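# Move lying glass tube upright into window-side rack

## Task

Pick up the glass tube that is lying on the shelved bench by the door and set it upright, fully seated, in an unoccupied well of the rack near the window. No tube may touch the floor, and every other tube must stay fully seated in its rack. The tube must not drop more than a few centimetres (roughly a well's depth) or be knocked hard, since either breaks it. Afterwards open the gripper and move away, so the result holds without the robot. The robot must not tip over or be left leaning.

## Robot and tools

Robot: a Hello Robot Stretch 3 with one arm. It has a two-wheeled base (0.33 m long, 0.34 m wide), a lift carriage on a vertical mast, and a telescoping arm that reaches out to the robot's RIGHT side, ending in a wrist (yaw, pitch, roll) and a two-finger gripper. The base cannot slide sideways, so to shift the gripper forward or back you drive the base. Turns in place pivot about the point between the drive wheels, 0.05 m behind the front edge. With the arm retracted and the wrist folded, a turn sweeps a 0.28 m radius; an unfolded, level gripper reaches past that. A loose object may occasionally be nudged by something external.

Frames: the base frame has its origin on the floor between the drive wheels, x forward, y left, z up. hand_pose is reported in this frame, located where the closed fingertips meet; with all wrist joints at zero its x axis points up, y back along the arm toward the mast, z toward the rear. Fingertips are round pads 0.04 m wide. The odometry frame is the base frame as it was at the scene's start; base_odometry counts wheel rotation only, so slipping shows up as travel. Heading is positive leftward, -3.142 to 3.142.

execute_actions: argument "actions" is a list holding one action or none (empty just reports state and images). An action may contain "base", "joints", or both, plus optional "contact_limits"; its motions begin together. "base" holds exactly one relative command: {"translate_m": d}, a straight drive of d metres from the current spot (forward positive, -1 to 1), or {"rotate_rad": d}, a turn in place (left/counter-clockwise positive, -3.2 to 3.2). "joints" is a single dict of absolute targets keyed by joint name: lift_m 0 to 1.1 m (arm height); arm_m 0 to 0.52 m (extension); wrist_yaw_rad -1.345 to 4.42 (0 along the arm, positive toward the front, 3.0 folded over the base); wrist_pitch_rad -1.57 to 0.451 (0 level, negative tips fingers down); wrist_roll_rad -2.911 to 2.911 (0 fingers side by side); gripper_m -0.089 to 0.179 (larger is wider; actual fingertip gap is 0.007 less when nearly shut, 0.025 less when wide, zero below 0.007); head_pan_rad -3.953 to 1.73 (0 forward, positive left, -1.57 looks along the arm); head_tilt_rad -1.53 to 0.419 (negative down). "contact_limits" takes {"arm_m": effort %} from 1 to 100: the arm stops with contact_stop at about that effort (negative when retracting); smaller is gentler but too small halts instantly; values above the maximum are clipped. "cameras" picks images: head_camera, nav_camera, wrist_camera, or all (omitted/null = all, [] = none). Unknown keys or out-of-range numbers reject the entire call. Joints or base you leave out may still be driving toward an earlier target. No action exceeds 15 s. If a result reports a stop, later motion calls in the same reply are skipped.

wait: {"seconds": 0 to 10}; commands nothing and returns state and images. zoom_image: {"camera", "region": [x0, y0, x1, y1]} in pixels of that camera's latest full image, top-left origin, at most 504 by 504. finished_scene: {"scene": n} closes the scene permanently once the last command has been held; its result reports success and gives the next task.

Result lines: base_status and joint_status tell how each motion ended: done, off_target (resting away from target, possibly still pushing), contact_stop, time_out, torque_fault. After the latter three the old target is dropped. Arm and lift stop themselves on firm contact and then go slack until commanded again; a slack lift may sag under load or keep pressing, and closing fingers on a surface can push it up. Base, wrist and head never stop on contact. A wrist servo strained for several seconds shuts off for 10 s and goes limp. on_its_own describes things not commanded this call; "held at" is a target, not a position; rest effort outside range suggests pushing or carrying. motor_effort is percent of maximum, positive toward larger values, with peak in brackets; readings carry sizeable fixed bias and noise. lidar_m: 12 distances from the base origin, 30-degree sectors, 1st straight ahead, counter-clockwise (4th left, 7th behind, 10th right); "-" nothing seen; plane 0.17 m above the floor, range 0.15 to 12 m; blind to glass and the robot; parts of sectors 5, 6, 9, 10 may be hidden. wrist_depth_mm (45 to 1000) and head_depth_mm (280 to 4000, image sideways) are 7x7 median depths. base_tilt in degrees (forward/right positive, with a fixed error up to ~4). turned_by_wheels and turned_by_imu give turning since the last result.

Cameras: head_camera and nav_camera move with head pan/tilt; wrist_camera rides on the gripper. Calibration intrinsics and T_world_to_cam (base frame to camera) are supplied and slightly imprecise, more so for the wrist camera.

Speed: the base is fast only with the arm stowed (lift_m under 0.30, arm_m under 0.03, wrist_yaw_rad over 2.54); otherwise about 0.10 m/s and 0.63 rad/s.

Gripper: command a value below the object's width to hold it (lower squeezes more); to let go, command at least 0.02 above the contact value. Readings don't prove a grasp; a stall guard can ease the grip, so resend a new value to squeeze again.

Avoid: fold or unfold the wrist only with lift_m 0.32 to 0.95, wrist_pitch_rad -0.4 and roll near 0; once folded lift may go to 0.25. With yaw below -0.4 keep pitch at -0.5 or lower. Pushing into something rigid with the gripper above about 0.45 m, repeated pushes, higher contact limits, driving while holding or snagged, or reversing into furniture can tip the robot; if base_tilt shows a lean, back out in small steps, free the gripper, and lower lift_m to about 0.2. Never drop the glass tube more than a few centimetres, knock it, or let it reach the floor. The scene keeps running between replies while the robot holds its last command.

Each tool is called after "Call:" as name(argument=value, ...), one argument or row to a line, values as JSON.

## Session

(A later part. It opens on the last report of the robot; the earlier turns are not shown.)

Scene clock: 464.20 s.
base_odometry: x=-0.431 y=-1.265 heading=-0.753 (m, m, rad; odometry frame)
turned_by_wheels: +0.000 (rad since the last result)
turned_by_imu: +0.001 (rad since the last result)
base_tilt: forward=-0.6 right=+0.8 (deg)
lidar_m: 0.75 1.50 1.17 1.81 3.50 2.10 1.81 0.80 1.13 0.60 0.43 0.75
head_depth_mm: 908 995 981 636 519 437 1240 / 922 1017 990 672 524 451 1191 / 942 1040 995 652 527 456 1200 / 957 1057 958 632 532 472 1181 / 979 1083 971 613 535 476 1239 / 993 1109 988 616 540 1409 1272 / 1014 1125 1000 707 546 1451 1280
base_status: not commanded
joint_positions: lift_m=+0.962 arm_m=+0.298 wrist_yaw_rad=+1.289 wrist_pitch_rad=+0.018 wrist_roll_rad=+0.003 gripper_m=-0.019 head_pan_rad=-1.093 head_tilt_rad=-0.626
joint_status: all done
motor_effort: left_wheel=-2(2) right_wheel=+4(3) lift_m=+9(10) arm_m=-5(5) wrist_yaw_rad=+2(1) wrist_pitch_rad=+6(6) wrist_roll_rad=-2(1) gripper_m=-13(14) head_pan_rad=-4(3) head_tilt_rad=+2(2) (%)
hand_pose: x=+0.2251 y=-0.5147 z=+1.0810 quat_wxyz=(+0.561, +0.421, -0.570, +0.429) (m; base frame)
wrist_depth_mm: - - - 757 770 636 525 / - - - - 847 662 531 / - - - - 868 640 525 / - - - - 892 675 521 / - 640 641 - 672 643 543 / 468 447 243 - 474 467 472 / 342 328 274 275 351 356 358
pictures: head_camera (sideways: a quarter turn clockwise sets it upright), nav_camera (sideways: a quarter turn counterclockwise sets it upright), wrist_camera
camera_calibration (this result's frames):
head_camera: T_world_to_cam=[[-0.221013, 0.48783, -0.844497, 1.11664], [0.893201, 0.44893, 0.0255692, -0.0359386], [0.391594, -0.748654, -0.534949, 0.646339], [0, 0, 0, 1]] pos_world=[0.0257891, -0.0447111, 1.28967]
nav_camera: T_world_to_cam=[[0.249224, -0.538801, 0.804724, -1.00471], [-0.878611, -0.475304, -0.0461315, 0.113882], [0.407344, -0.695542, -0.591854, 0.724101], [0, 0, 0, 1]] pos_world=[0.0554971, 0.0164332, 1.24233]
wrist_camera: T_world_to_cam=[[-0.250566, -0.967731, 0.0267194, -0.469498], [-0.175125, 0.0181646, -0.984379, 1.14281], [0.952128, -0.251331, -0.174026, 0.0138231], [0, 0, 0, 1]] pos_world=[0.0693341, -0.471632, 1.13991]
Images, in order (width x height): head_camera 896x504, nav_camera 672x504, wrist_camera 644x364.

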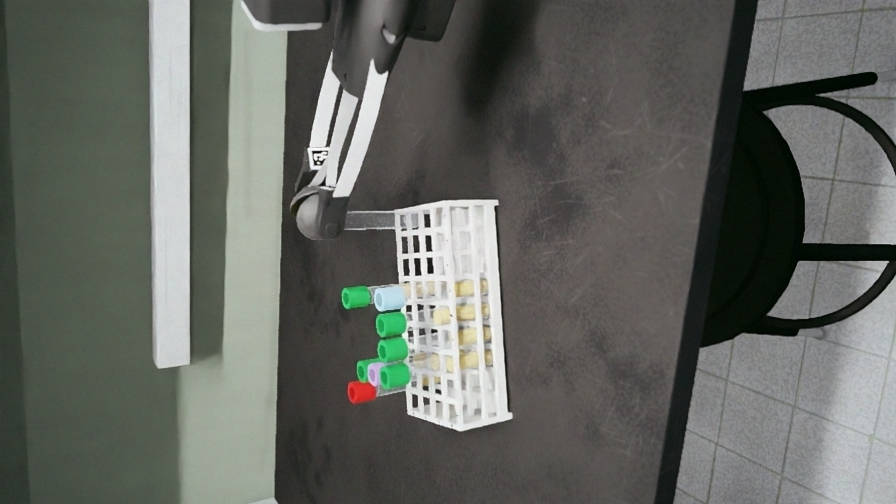

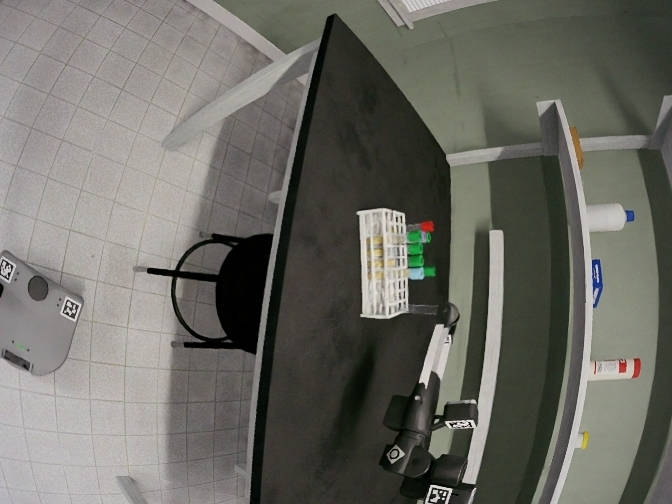

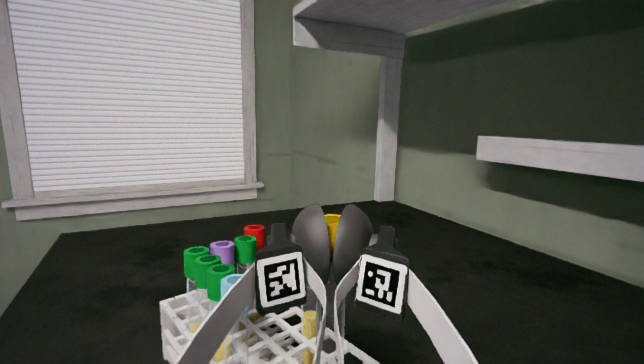

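Call:
execute_actions(
  actions=[
    {"joints": {"lift_m": 0.951}},
  ],
  cameras=["head_camera", "wrist_camera"],
)

Call:
zoom_image(
  camera="head_camera",
  region=[370, 190, 460, 260],
)

Scene clock: 468.60 s.
base_odometry: x=-0.431 y=-1.265 heading=-0.753 (m, m, rad; odometry frame)
turned_by_wheels: +0.000 (rad since the last result)
turned_by_imu: +0.001 (rad since the last result)
base_tilt: forward=-0.7 right=+0.7 (deg)
lidar_m: 0.75 1.50 1.17 1.80 3.52 2.10 1.81 0.80 1.13 0.60 0.43 0.75
head_depth_mm: 908 999 978 618 520 437 1239 / 924 1018 1030 669 522 451 1203 / 946 1037 1007 654 527 455 1206 / 957 1059 987 631 532 472 1180 / 973 1080 973 611 535 476 1241 / 997 1105 985 616 540 1410 1270 / 1014 1130 1002 704 545 1443 1282
base_status: not commanded
joint_positions: lift_m=+0.952 arm_m=+0.298 wrist_yaw_rad=+1.290 wrist_pitch_rad=+0.019 wrist_roll_rad=+0.003 gripper_m=-0.019 head_pan_rad=-1.093 head_tilt_rad=-0.626
joint_status: all done
motor_effort: left_wheel=-2(2) right_wheel=+4(4) lift_m=+9(8) arm_m=-5(4) wrist_yaw_rad=+1(2) wrist_pitch_rad=+6(6) wrist_roll_rad=-2(2) gripper_m=-13(14) head_pan_rad=-4(3) head_tilt_rad=+2(2) (%)
hand_pose: x=+0.2252 y=-0.5144 z=+1.0712 quat_wxyz=(+0.560, +0.421, -0.570, +0.430) (m; base frame)
wrist_depth_mm: - - - 750 798 658 531 / - - - - 853 662 535 / - - - - 865 641 507 / - - - - 853 681 531 / - 609 569 - 649 637 550 / 423 427 251 - 460 444 453 / 328 314 265 264 334 341 341
pictures: head_camera (sideways: a quarter turn clockwise sets it upright), wrist_camera
camera_calibration (this result's frames):
head_camera: T_world_to_cam=[[-0.221013, 0.48783, -0.844497, 1.11664], [0.893201, 0.448931, 0.0255692, -0.0359386], [0.391594, -0.748654, -0.534949, 0.646339], [0, 0, 0, 1]] pos_world=[0.0257892, -0.0447111, 1.28967]
wrist_camera: T_world_to_cam=[[-0.249399, -0.968031, 0.0267443, -0.46935], [-0.17415, 0.0176661, -0.984561, 1.13298], [0.952613, -0.250206, -0.172988, 0.0114666], [0, 0, 0, 1]] pos_world=[0.0693291, -0.471492, 1.13002]
Images, in order (width x height): head_camera 896x504, wrist_camera 644x364.

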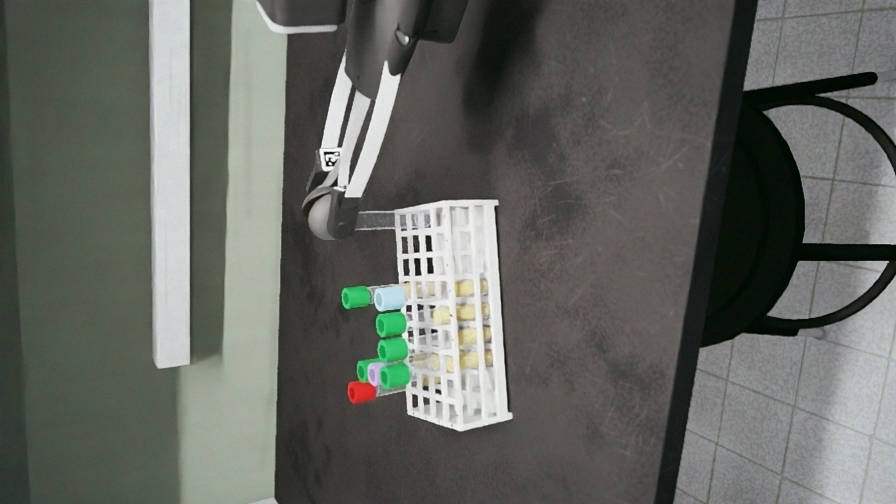

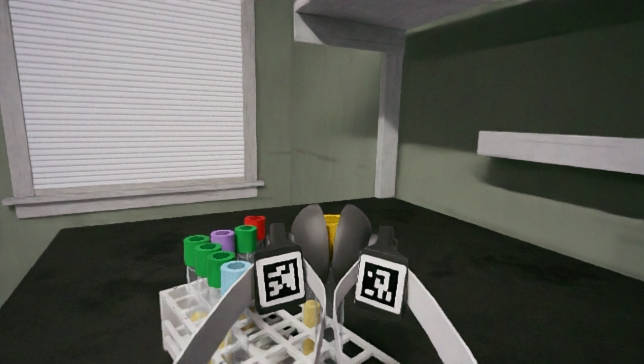

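Region (370, 190, 460, 260) of head_camera's 896x504 image, scaled by 5.600, with more detail than that image has.

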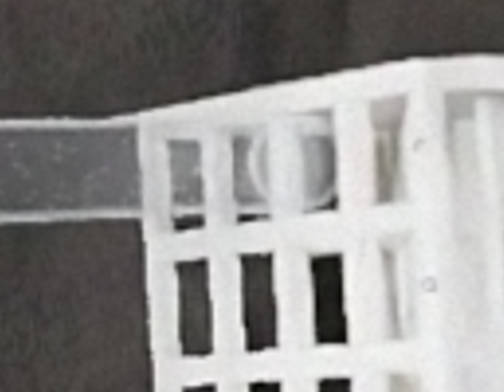

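Call:
execute_actions(
  actions=[
    {"joints": {"lift_m": 0.942}},
  ],
  cameras=["head_camera", "wrist_camera"],
)

Call:
zoom_image(
  camera="head_camera",
  region=[340, 170, 480, 280],
)

Scene clock: 471.93 s.
base_odometry: x=-0.431 y=-1.265 heading=-0.753 (m, m, rad; odometry frame)
turned_by_wheels: +0.000 (rad since the last result)
turned_by_imu: +0.001 (rad since the last result)
base_tilt: forward=-0.8 right=+0.9 (deg)
lidar_m: 0.75 1.51 1.17 1.81 3.52 2.10 1.81 0.80 1.13 0.60 0.43 0.75
head_depth_mm: 907 991 978 616 519 437 1245 / 923 1008 988 647 524 450 1197 / 943 1036 1065 653 528 455 1199 / 958 1060 987 619 531 471 1180 / 975 1083 969 612 536 476 1242 / 997 1111 985 616 539 1402 1277 / 1015 1122 1005 703 544 1446 1284
base_status: not commanded
joint_positions: lift_m=+0.943 arm_m=+0.298 wrist_yaw_rad=+1.290 wrist_pitch_rad=+0.019 wrist_roll_rad=+0.003 gripper_m=-0.019 head_pan_rad=-1.093 head_tilt_rad=-0.626
joint_status: all done
motor_effort: left_wheel=-2(2) right_wheel=+4(4) lift_m=+8(9) arm_m=-4(4) wrist_yaw_rad=+1(0) wrist_pitch_rad=+5(6) wrist_roll_rad=-2(2) gripper_m=-14(14) head_pan_rad=-4(4) head_tilt_rad=+3(3) (%)
hand_pose: x=+0.2252 y=-0.5144 z=+1.0623 quat_wxyz=(+0.560, +0.421, -0.570, +0.430) (m; base frame)
wrist_depth_mm: - - - 765 787 650 530 / - - - - 842 657 536 / - - - - 874 624 505 / - - - - 874 682 544 / - 589 283 - 622 614 540 / 406 411 290 - 439 429 435 / 314 311 246 246 310 326 331
pictures: head_camera (sideways: a quarter turn clockwise sets it upright), wrist_camera
camera_calibration (this result's frames):
head_camera: T_world_to_cam=[[-0.221013, 0.48783, -0.844497, 1.11664], [0.893201, 0.44893, 0.0255692, -0.0359386], [0.391594, -0.748654, -0.534949, 0.646339], [0, 0, 0, 1]] pos_world=[0.0257891, -0.0447111, 1.28967]
wrist_camera: T_world_to_cam=[[-0.249155, -0.968094, 0.0267473, -0.469131], [-0.174067, 0.0175963, -0.984577, 1.1241], [0.952692, -0.249968, -0.172897, 0.00991729], [0, 0, 0, 1]] pos_world=[0.0693328, -0.471464, 1.12102]
Images, in order (width x height): head_camera 896x504, wrist_camera 644x364.

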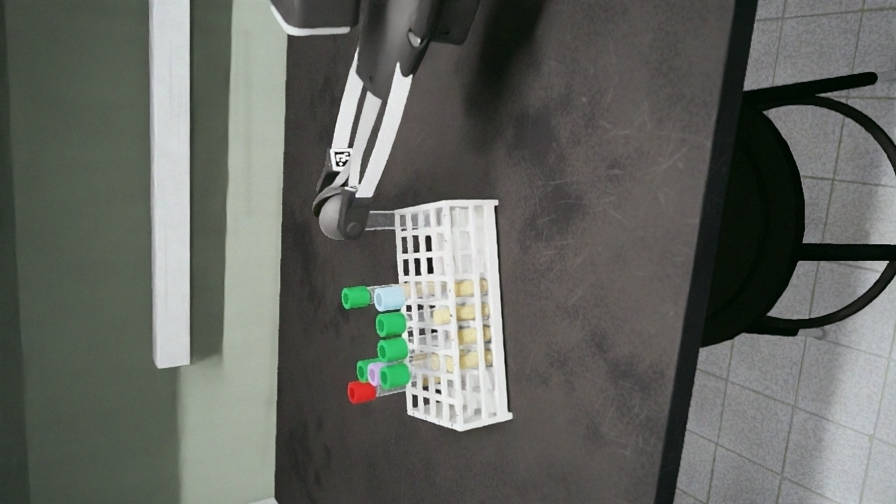

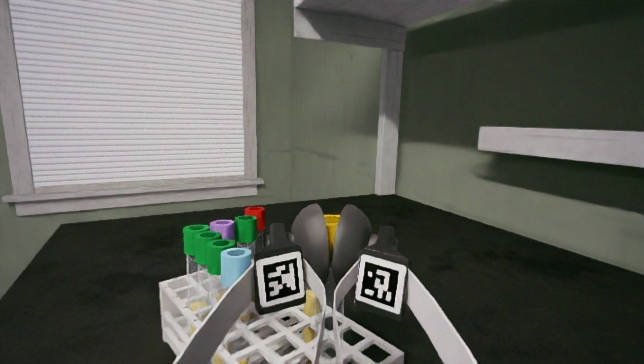

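Region (340, 170, 480, 280) of head_camera's 896x504 image, scaled by 3.600, with more detail than that image has; it fills the top 396 rows of this view, and the rest is white.

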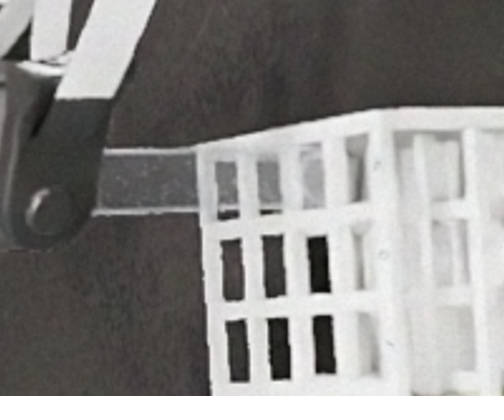

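Call:
execute_actions(
  actions=[
    {"joints": {"lift_m": 0.929}},
  ],
  cameras=["head_camera", "wrist_camera"],
)

Call:
zoom_image(
  camera="head_camera",
  region=[340, 170, 480, 280],
)

Call:
zoom_image(
  camera="wrist_camera",
  region=[240, 190, 420, 364],
)

Scene clock: 476.97 s.
base_odometry: x=-0.431 y=-1.265 heading=-0.753 (m, m, rad; odometry frame)
turned_by_wheels: +0.000 (rad since the last result)
turned_by_imu: +0.001 (rad since the last result)
base_tilt: forward=-0.9 right=+0.9 (deg)
lidar_m: 0.75 1.51 1.17 1.80 3.52 2.10 1.81 0.80 1.13 0.60 0.43 0.76
head_depth_mm: 908 997 1016 615 518 438 1235 / 924 1016 988 644 523 451 1197 / 942 1041 1005 651 528 455 1198 / 956 1059 964 622 532 471 1178 / 976 1080 974 615 536 476 1248 / 998 1107 988 617 539 1403 1273 / 1018 1129 1000 705 544 1444 1286
base_status: not commanded
joint_positions: lift_m=+0.930 arm_m=+0.298 wrist_yaw_rad=+1.290 wrist_pitch_rad=+0.019 wrist_roll_rad=+0.003 gripper_m=-0.019 head_pan_rad=-1.093 head_tilt_rad=-0.626
joint_status: all done
motor_effort: left_wheel=-2(2) right_wheel=+4(3) lift_m=+8(8) arm_m=-4(4) wrist_yaw_rad=+0(0) wrist_pitch_rad=+5(6) wrist_roll_rad=-2(2) gripper_m=-14(14) head_pan_rad=-4(4) head_tilt_rad=+3(3) (%)
hand_pose: x=+0.2252 y=-0.5143 z=+1.0493 quat_wxyz=(+0.560, +0.421, -0.570, +0.430) (m; base frame)
wrist_depth_mm: - - - 785 812 658 528 / - - - - 847 671 531 / - - - - 875 643 496 / - - - - 854 684 542 / - 543 255 - 575 582 533 / 379 363 279 - 412 398 405 / 294 295 227 223 276 305 310
pictures: head_camera (sideways: a quarter turn clockwise sets it upright), wrist_camera
camera_calibration (this result's frames):
head_camera: T_world_to_cam=[[-0.221013, 0.48783, -0.844497, 1.11664], [0.893201, 0.448931, 0.0255692, -0.0359386], [0.391594, -0.748654, -0.534949, 0.646339], [0, 0, 0, 1]] pos_world=[0.0257892, -0.0447111, 1.28967]
wrist_camera: T_world_to_cam=[[-0.24903, -0.968126, 0.0267474, -0.468794], [-0.174069, 0.0175735, -0.984577, 1.11129], [0.952725, -0.249845, -0.172897, 0.00772701], [0, 0, 0, 1]] pos_world=[0.0693364, -0.47145, 1.10803]
Images, in order (width x height): head_camera 896x504, wrist_camera 644x364.

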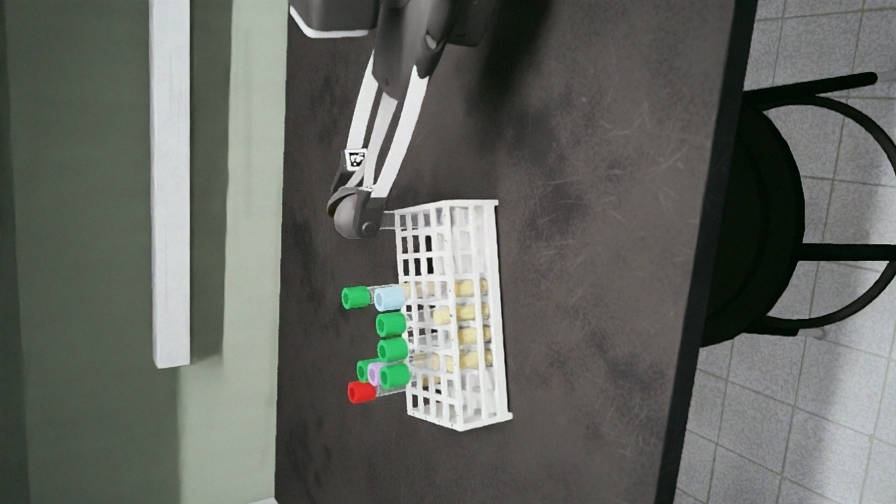

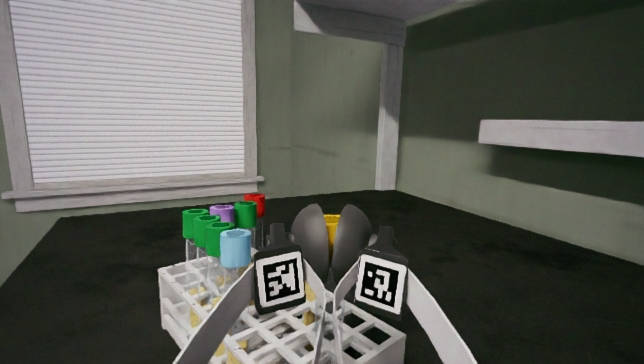

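Region (340, 170, 480, 280) of head_camera's 896x504 image, scaled by 3.600, with more detail than that image has; it fills the top 396 rows of this view, and the rest is white.

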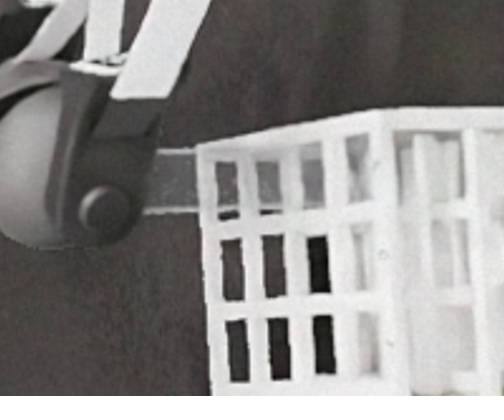

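Region (240, 190, 420, 364) of wrist_camera's 644x364 image, scaled by 2.800; it fills the top 487 rows of this view, and the rest is white.

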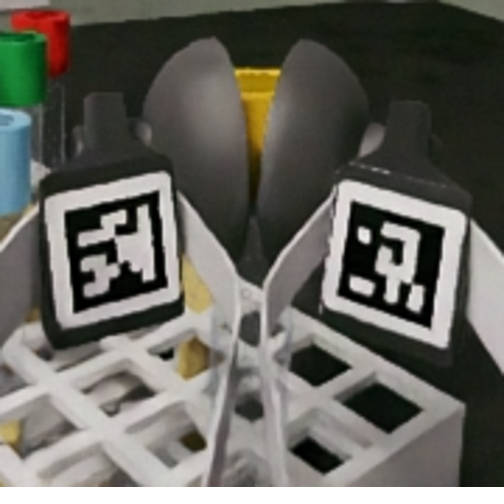

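Call:
execute_actions(
  actions=[
    {"joints": {"lift_m": 0.917}},
  ],
  cameras=["head_camera", "wrist_camera"],
)

Call:
zoom_image(
  camera="wrist_camera",
  region=[170, 170, 420, 364],
)

Scene clock: 480.00 s.
base_odometry: x=-0.431 y=-1.265 heading=-0.753 (m, m, rad; odometry frame)
turned_by_wheels: +0.000 (rad since the last result)
turned_by_imu: +0.001 (rad since the last result)
base_tilt: forward=-0.8 right=+0.9 (deg)
lidar_m: 0.75 1.50 1.17 1.80 3.51 2.10 1.80 0.80 1.13 0.60 0.43 0.76
head_depth_mm: 909 995 977 - 519 437 1237 / 930 1015 936 643 523 451 1200 / 934 1038 1004 650 527 455 1202 / 960 1061 961 618 531 471 1176 / 976 1078 975 615 536 477 1232 / 995 1104 989 617 540 1400 1274 / 1019 1127 1003 706 546 1445 1283
base_status: not commanded
joint_positions: lift_m=+0.918 arm_m=+0.298 wrist_yaw_rad=+1.291 wrist_pitch_rad=+0.019 wrist_roll_rad=+0.003 gripper_m=-0.019 head_pan_rad=-1.093 head_tilt_rad=-0.626
joint_status: all done
motor_effort: left_wheel=-1(2) right_wheel=+4(4) lift_m=+8(9) arm_m=-5(4) wrist_yaw_rad=+0(0) wrist_pitch_rad=+5(6) wrist_roll_rad=-2(2) gripper_m=-14(13) head_pan_rad=-3(3) head_tilt_rad=+2(3) (%)
hand_pose: x=+0.2253 y=-0.5143 z=+1.0373 quat_wxyz=(+0.560, +0.421, -0.569, +0.430) (m; base frame)
wrist_depth_mm: - - - - 812 657 530 / - - - - 845 666 539 / - - - - 874 650 498 / - - - - 834 676 542 / 552 517 296 - 541 541 516 / 358 340 267 - 384 376 381 / 275 277 217 212 216 288 289
pictures: head_camera (sideways: a quarter turn clockwise sets it upright), wrist_camera
camera_calibration (this result's frames):
head_camera: T_world_to_cam=[[-0.221013, 0.48783, -0.844497, 1.11664], [0.893201, 0.44893, 0.0255692, -0.0359386], [0.391594, -0.748654, -0.534949, 0.646339], [0, 0, 0, 1]] pos_world=[0.0257891, -0.0447111, 1.28967]
wrist_camera: T_world_to_cam=[[-0.248821, -0.96818, 0.0267475, -0.46849], [-0.174073, 0.0175361, -0.984577, 1.09946], [0.952778, -0.24964, -0.172897, 0.00574394], [0, 0, 0, 1]] pos_world=[0.0693425, -0.471428, 1.09602]
Images, in order (width x height): head_camera 896x504, wrist_camera 644x364.

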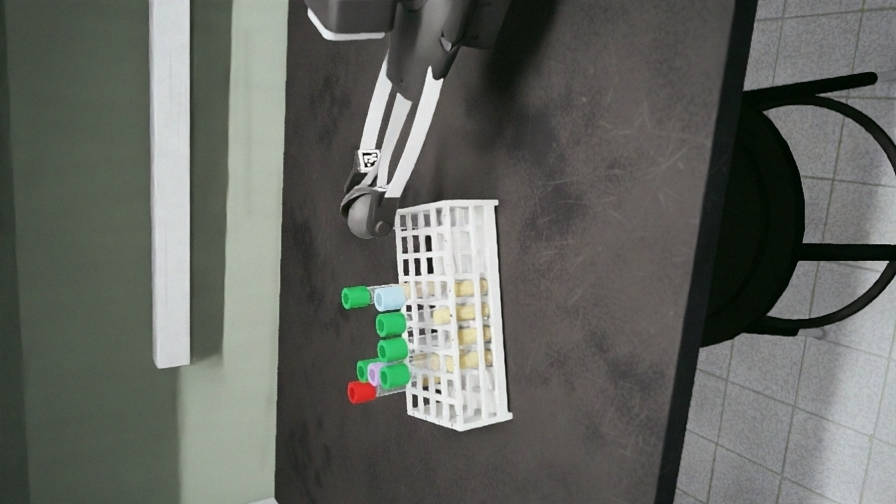

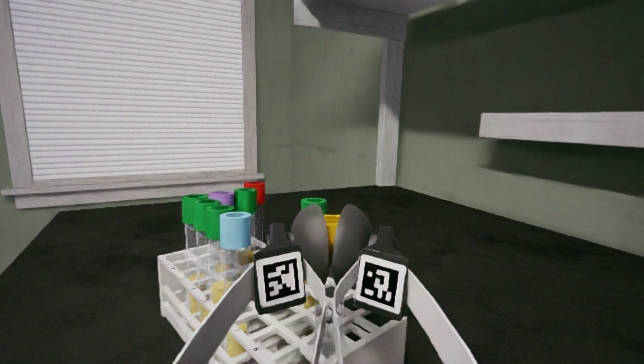

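Region (170, 170, 420, 364) of wrist_camera's 644x364 image, scaled by 2.016; it fills the top 391 rows of this view, and the rest is white.

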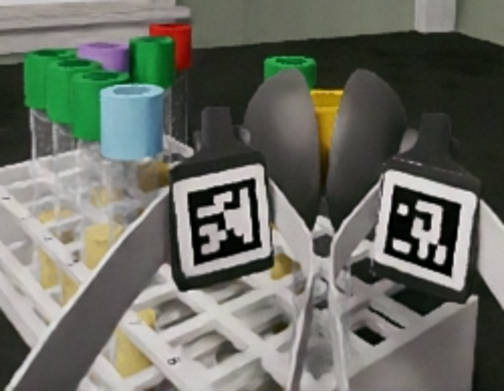

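Call:
execute_actions(
  actions=[
    {"joints": {"lift_m": 0.911}},
  ],
  cameras=["head_camera", "wrist_camera"],
)

Call:
zoom_image(
  camera="wrist_camera",
  region=[210, 170, 390, 300],
)

Scene clock: 487.20 s.
base_odometry: x=-0.431 y=-1.265 heading=-0.753 (m, m, rad; odometry frame)
turned_by_wheels: +0.000 (rad since the last result)
turned_by_imu: +0.001 (rad since the last result)
base_tilt: forward=-0.6 right=+0.8 (deg)
lidar_m: 0.75 1.51 1.17 1.80 3.53 2.10 1.81 0.80 1.13 0.60 0.43 0.75
head_depth_mm: 906 995 973 - 521 438 1242 / 925 1019 933 644 525 450 1205 / 944 1037 1003 641 528 454 1206 / 957 1059 961 620 532 472 1182 / 975 1081 975 614 535 476 1241 / 994 1106 984 617 541 1408 1272 / 1016 1126 1002 704 544 1448 1279
base_status: not commanded
joint_positions: lift_m=+0.912 arm_m=+0.298 wrist_yaw_rad=+1.291 wrist_pitch_rad=+0.019 wrist_roll_rad=+0.003 gripper_m=-0.019 head_pan_rad=-1.093 head_tilt_rad=-0.626
joint_status: all done
motor_effort: left_wheel=-2(2) right_wheel=+3(3) lift_m=+9(8) arm_m=-4(4) wrist_yaw_rad=+0(0) wrist_pitch_rad=+6(6) wrist_roll_rad=-1(1) gripper_m=-14(14) head_pan_rad=-3(3) head_tilt_rad=+3(2) (%)
hand_pose: x=+0.2253 y=-0.5143 z=+1.0313 quat_wxyz=(+0.560, +0.421, -0.569, +0.430) (m; base frame)
wrist_depth_mm: - - - - 817 658 530 / - - - - 852 651 528 / - - - - 874 643 487 / - - - - 813 673 543 / 537 497 314 - 526 528 522 / 342 329 255 - 372 363 366 / 268 268 219 189 215 277 281
pictures: head_camera (sideways: a quarter turn clockwise sets it upright), wrist_camera
camera_calibration (this result's frames):
head_camera: T_world_to_cam=[[-0.221013, 0.48783, -0.844497, 1.11664], [0.893201, 0.44893, 0.0255692, -0.0359386], [0.391594, -0.748654, -0.534949, 0.646339], [0, 0, 0, 1]] pos_world=[0.0257891, -0.0447111, 1.28967]
wrist_camera: T_world_to_cam=[[-0.248819, -0.968181, 0.0267477, -0.46833], [-0.174073, 0.0175354, -0.984577, 1.09355], [0.952779, -0.249637, -0.172897, 0.0047081], [0, 0, 0, 1]] pos_world=[0.0693426, -0.471428, 1.09003]
Images, in order (width x height): head_camera 896x504, wrist_camera 644x364.

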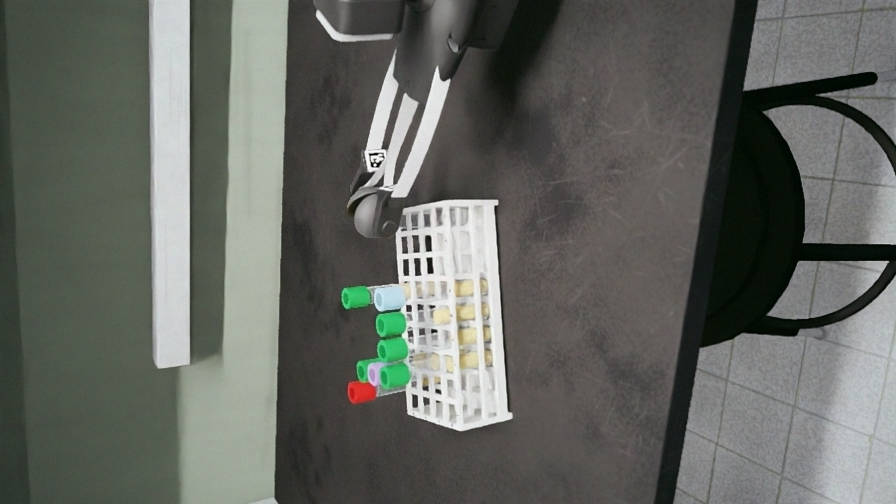

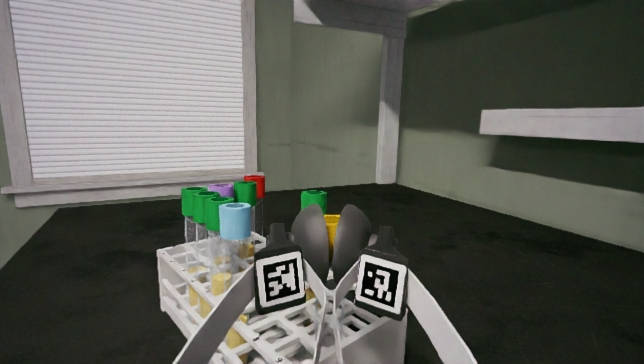

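Region (210, 170, 390, 300) of wrist_camera's 644x364 image, scaled by 2.800.

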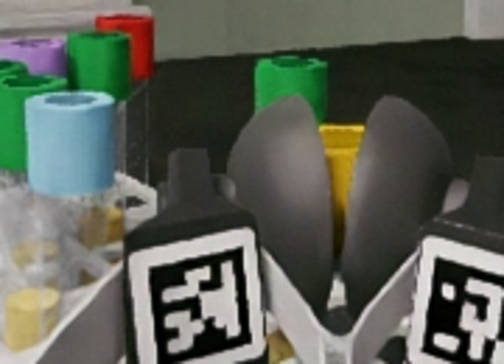

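Call:
execute_actions(
  actions=[
    {"joints": {"lift_m": 0.909, "gripper_m": 0.038}},
  ],
  cameras=["head_camera", "wrist_camera"],
)

Call:
zoom_image(
  camera="wrist_camera",
  region=[200, 160, 440, 364],
)

Scene clock: 493.80 s.
base_odometry: x=-0.431 y=-1.265 heading=-0.753 (m, m, rad; odometry frame)
turned_by_wheels: +0.000 (rad since the last result)
turned_by_imu: +0.001 (rad since the last result)
base_tilt: forward=-0.8 right=+0.8 (deg)
lidar_m: 0.75 1.51 1.17 1.80 3.53 2.10 1.81 0.80 1.14 0.60 0.43 0.75
head_depth_mm: 908 997 973 - 519 437 1234 / 922 1017 937 642 523 451 1189 / 942 1033 1003 650 528 456 1202 / 959 1056 959 616 530 471 1182 / 975 1082 976 613 535 476 1234 / 992 1103 988 615 540 1399 1273 / 1014 1127 1002 707 544 1438 1284
base_status: not commanded
joint_positions: lift_m=+0.910 arm_m=+0.298 wrist_yaw_rad=+1.291 wrist_pitch_rad=+0.019 wrist_roll_rad=+0.003 gripper_m=+0.038 head_pan_rad=-1.093 head_tilt_rad=-0.626
joint_status: all done
motor_effort: left_wheel=-2(2) right_wheel=+4(4) lift_m=+8(9) arm_m=-4(4) wrist_yaw_rad=+1(0) wrist_pitch_rad=+5(5) wrist_roll_rad=-2(2) gripper_m=+0(98) head_pan_rad=-3(3) head_tilt_rad=+2(2) (%)
hand_pose: x=+0.2253 y=-0.5143 z=+1.0293 quat_wxyz=(+0.560, +0.421, -0.569, +0.430) (m; base frame)
wrist_depth_mm: - - - - 824 660 534 / - - - - 854 661 541 / - - - - 883 624 495 / - - 768 - 812 675 544 / 529 494 294 435 561 525 514 / 341 323 264 254 - 361 364 / 264 265 222 191 248 276 276
pictures: head_camera (sideways: a quarter turn clockwise sets it upright), wrist_camera
camera_calibration (this result's frames):
head_camera: T_world_to_cam=[[-0.221013, 0.48783, -0.844497, 1.11664], [0.893201, 0.44893, 0.0255692, -0.0359386], [0.391594, -0.748654, -0.534949, 0.646339], [0, 0, 0, 1]] pos_world=[0.0257891, -0.0447111, 1.28967]
wrist_camera: T_world_to_cam=[[-0.248827, -0.968178, 0.0267524, -0.46828], [-0.174074, 0.0175325, -0.984576, 1.09157], [0.952777, -0.249646, -0.172897, 0.00435697], [0, 0, 0, 1]] pos_world=[0.0693424, -0.471429, 1.08802]
Images, in order (width x height): head_camera 896x504, wrist_camera 644x364.

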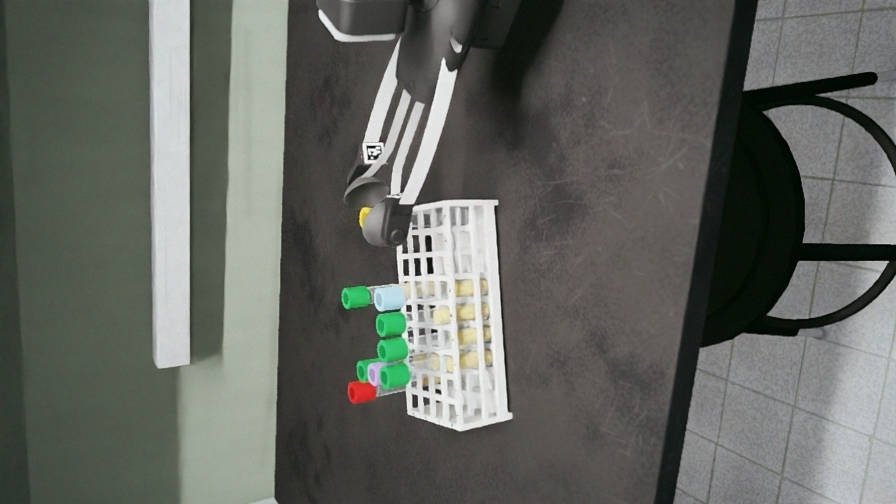

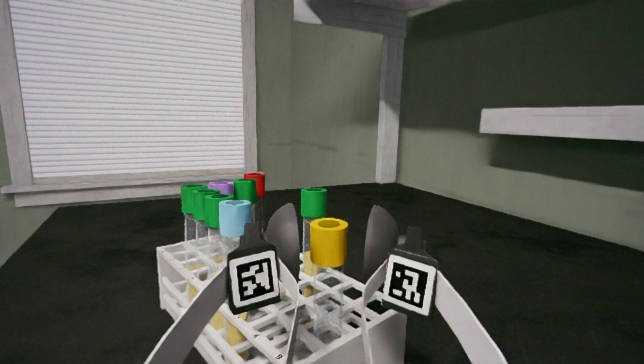

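Region (200, 160, 440, 364) of wrist_camera's 644x364 image, scaled by 2.100; it fills the top 428 rows of this view, and the rest is white.

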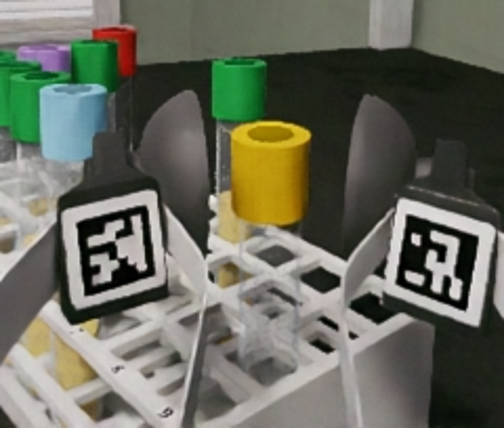

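Call:
execute_actions(
  actions=[
    {"joints": {"lift_m": 0.96}},
  ],
  cameras=["head_camera", "wrist_camera"],
)

Scene clock: 500.67 s.
base_odometry: x=-0.431 y=-1.265 heading=-0.753 (m, m, rad; odometry frame)
turned_by_wheels: +0.000 (rad since the last result)
turned_by_imu: +0.001 (rad since the last result)
base_tilt: forward=-0.8 right=+0.9 (deg)
lidar_m: 0.75 1.51 1.17 1.81 3.52 2.10 1.81 0.80 1.13 0.60 0.43 0.75
head_depth_mm: 906 995 978 636 520 437 1241 / 923 1021 1065 671 523 451 1200 / 944 1034 1066 649 527 455 1208 / 965 1054 965 620 532 472 1183 / 979 1079 972 614 536 476 1240 / 993 1104 986 617 541 1396 1278 / 1011 1130 999 706 544 1446 1283
base_status: not commanded
joint_positions: lift_m=+0.959 arm_m=+0.298 wrist_yaw_rad=+1.291 wrist_pitch_rad=+0.019 wrist_roll_rad=+0.003 gripper_m=+0.038 head_pan_rad=-1.093 head_tilt_rad=-0.626
joint_status: all done
motor_effort: left_wheel=-2(2) right_wheel=+4(4) lift_m=+34(36) arm_m=-4(5) wrist_yaw_rad=+0(0) wrist_pitch_rad=+6(6) wrist_roll_rad=-2(2) gripper_m=+0(0) head_pan_rad=-3(3) head_tilt_rad=+4(2) (%)
hand_pose: x=+0.2253 y=-0.5143 z=+1.0786 quat_wxyz=(+0.560, +0.421, -0.569, +0.430) (m; base frame)
wrist_depth_mm: - - - 755 769 637 535 / - - - - 844 666 534 / - - - - 877 637 519 / - - - - 893 676 515 / - 626 668 657 727 634 545 / 469 439 259 422 - 463 465 / 337 339 270 253 348 353 354
pictures: head_camera (sideways: a quarter turn clockwise sets it upright), wrist_camera
camera_calibration (this result's frames):
head_camera: T_world_to_cam=[[-0.221013, 0.48783, -0.844497, 1.11664], [0.893201, 0.44893, 0.0255692, -0.0359386], [0.391594, -0.748654, -0.534949, 0.646339], [0, 0, 0, 1]] pos_world=[0.0257891, -0.0447111, 1.28967]
wrist_camera: T_world_to_cam=[[-0.248827, -0.968178, 0.0267523, -0.469601], [-0.174073, 0.0175324, -0.984577, 1.1402], [0.952777, -0.249646, -0.172897, 0.0128962], [0, 0, 0, 1]] pos_world=[0.0693424, -0.471429, 1.13741]
Images, in order (width x height): head_camera 896x504, wrist_camera 644x364.

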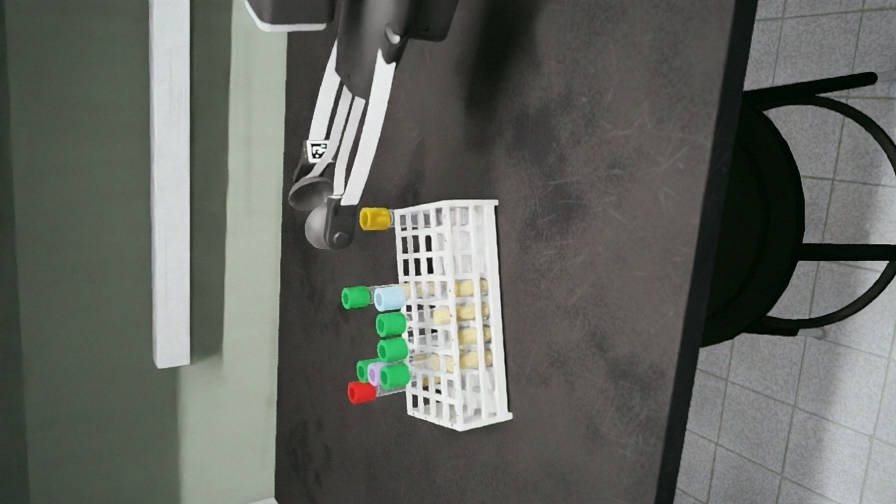

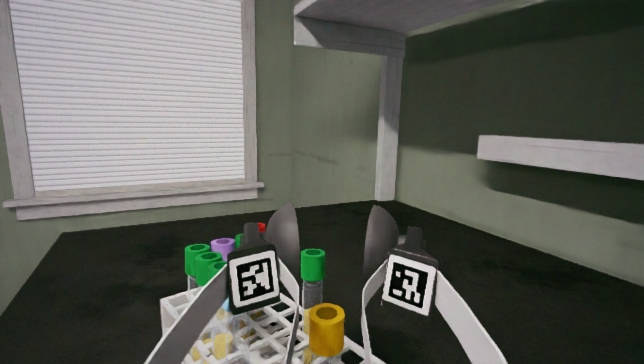

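Call:
zoom_image(
  camera="head_camera",
  region=[300, 180, 520, 440],
)

Region (300, 180, 520, 440) of head_camera's 896x504 image, scaled by 1.938, with more detail than that image has; it fills the left 426 columns of this view, and the rest is white.

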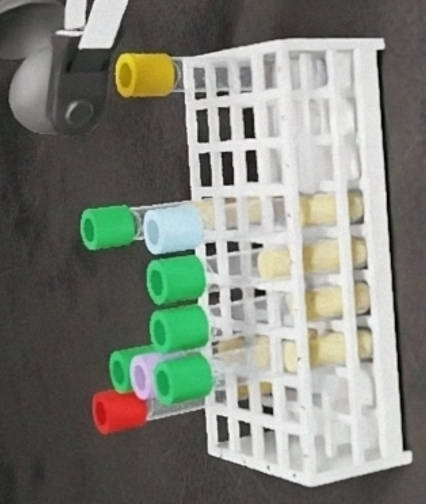

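Call:
execute_actions(
  actions=[
    {"base": {"translate_m": -0.15}, "joints": {"arm_m": 0.05}},
  ],
)

Scene clock: 513.73 s.
base_odometry: x=-0.541 y=-1.162 heading=-0.753 (m, m, rad; odometry frame)
turned_by_wheels: +0.000 (rad since the last result)
turned_by_imu: +0.001 (rad since the last result)
base_tilt: forward=-0.7 right=+0.9 (deg)
lidar_m: 0.89 1.44 1.26 2.10 3.47 1.95 1.67 0.72 0.69 1.03 0.63 0.53
head_depth_mm: 946 1031 920 689 510 - 1218 / 958 1052 928 716 - - 1221 / 972 1074 949 680 - 1376 1206 / 995 1097 958 687 548 869 1263 / 1010 1118 972 711 538 851 1250 / 1033 1142 991 672 515 876 1257 / 1052 1170 1008 656 543 1523 1281
base_status: done
joint_positions: lift_m=+0.959 arm_m=+0.050 wrist_yaw_rad=+1.291 wrist_pitch_rad=+0.019 wrist_roll_rad=+0.003 gripper_m=+0.038 head_pan_rad=-1.093 head_tilt_rad=-0.626
joint_status: all done
motor_effort: left_wheel=-2(5) right_wheel=+4(5) lift_m=+35(35) arm_m=-5(11) wrist_yaw_rad=+0(0) wrist_pitch_rad=+6(6) wrist_roll_rad=-2(2) gripper_m=+0(0) head_pan_rad=-4(4) head_tilt_rad=+3(2) (%)
hand_pose: x=+0.2253 y=-0.2663 z=+1.0786 quat_wxyz=(+0.560, +0.421, -0.569, +0.430) (m; base frame)
wrist_depth_mm: - - - - 948 771 705 / - - - - - 959 755 / - - - - - 941 731 / - - - - - 927 765 / - - - 648 502 626 686 / - - - 455 - 400 469 / - - - 348 349 353 359
pictures: head_camera (sideways: a quarter turn clockwise sets it upright), nav_camera (sideways: a quarter turn counterclockwise sets it upright), wrist_camera
camera_calibration (this result's frames):
head_camera: T_world_to_cam=[[-0.22095, 0.487712, -0.844582, 1.11675], [0.8932, 0.448932, 0.0255711, -0.0359411], [0.391631, -0.74873, -0.534816, 0.646165], [0, 0, 0, 1]] pos_world=[0.0257899, -0.0447129, 1.28968]
nav_camera: T_world_to_cam=[[0.249165, -0.538689, 0.804818, -1.00483], [-0.878609, -0.475309, -0.0461287, 0.113878], [0.407386, -0.695626, -0.591727, 0.723935], [0, 0, 0, 1]] pos_world=[0.0555015, 0.0164247, 1.24233]
wrist_camera: T_world_to_cam=[[-0.248827, -0.968178, 0.0267524, -0.22952], [-0.174073, 0.0175323, -0.984577, 1.13586], [0.952777, -0.249646, -0.172896, 0.0748013], [0, 0, 0, 1]] pos_world=[0.0693424, -0.223456, 1.13741]
Images, in order (width x height): head_camera 896x504, nav_camera 672x504, wrist_camera 644x364.

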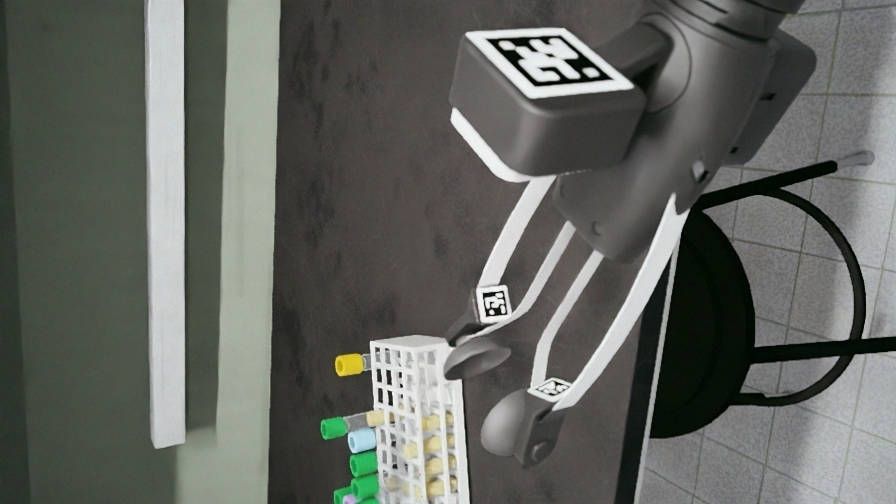

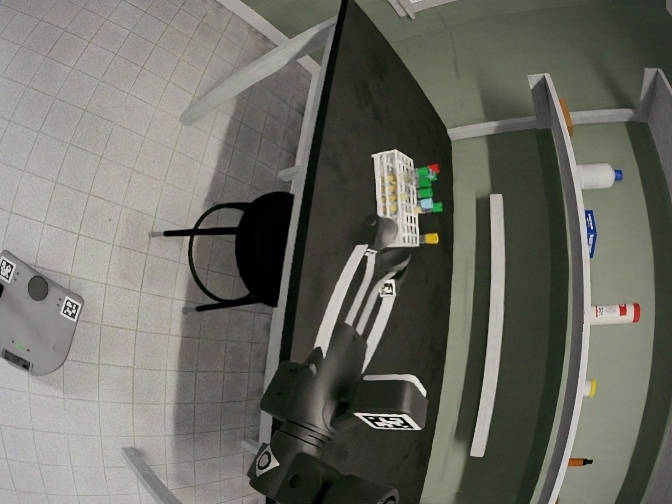

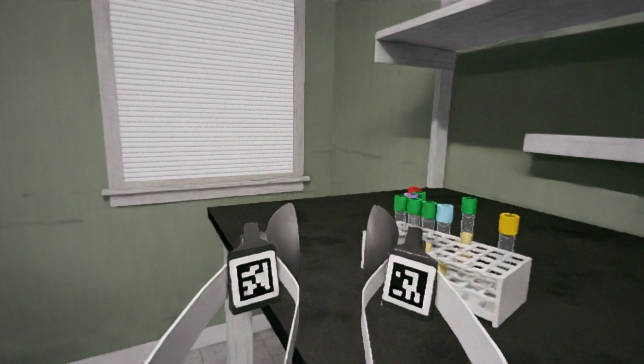

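Call:
zoom_image(
  camera="wrist_camera",
  region=[380, 170, 550, 330],
)

Region (380, 170, 550, 330) of wrist_camera's 644x364 image, scaled by 2.965; it fills the top 474 rows of this view, and the rest is white.

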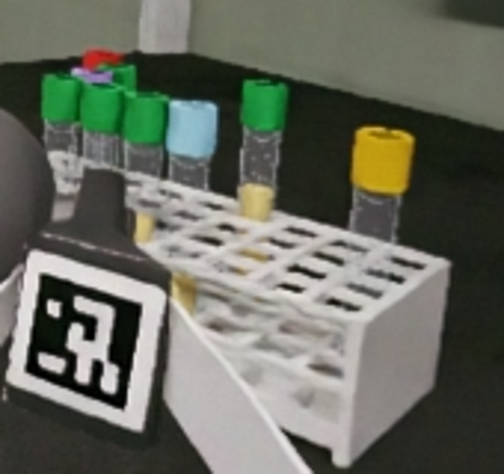

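The tube is seated level with the others and the gripper is clear of the rack, so I'm ending scene 1.

Call:
finished_scene(
  scene=1,
)

The scene is finished: the task was done.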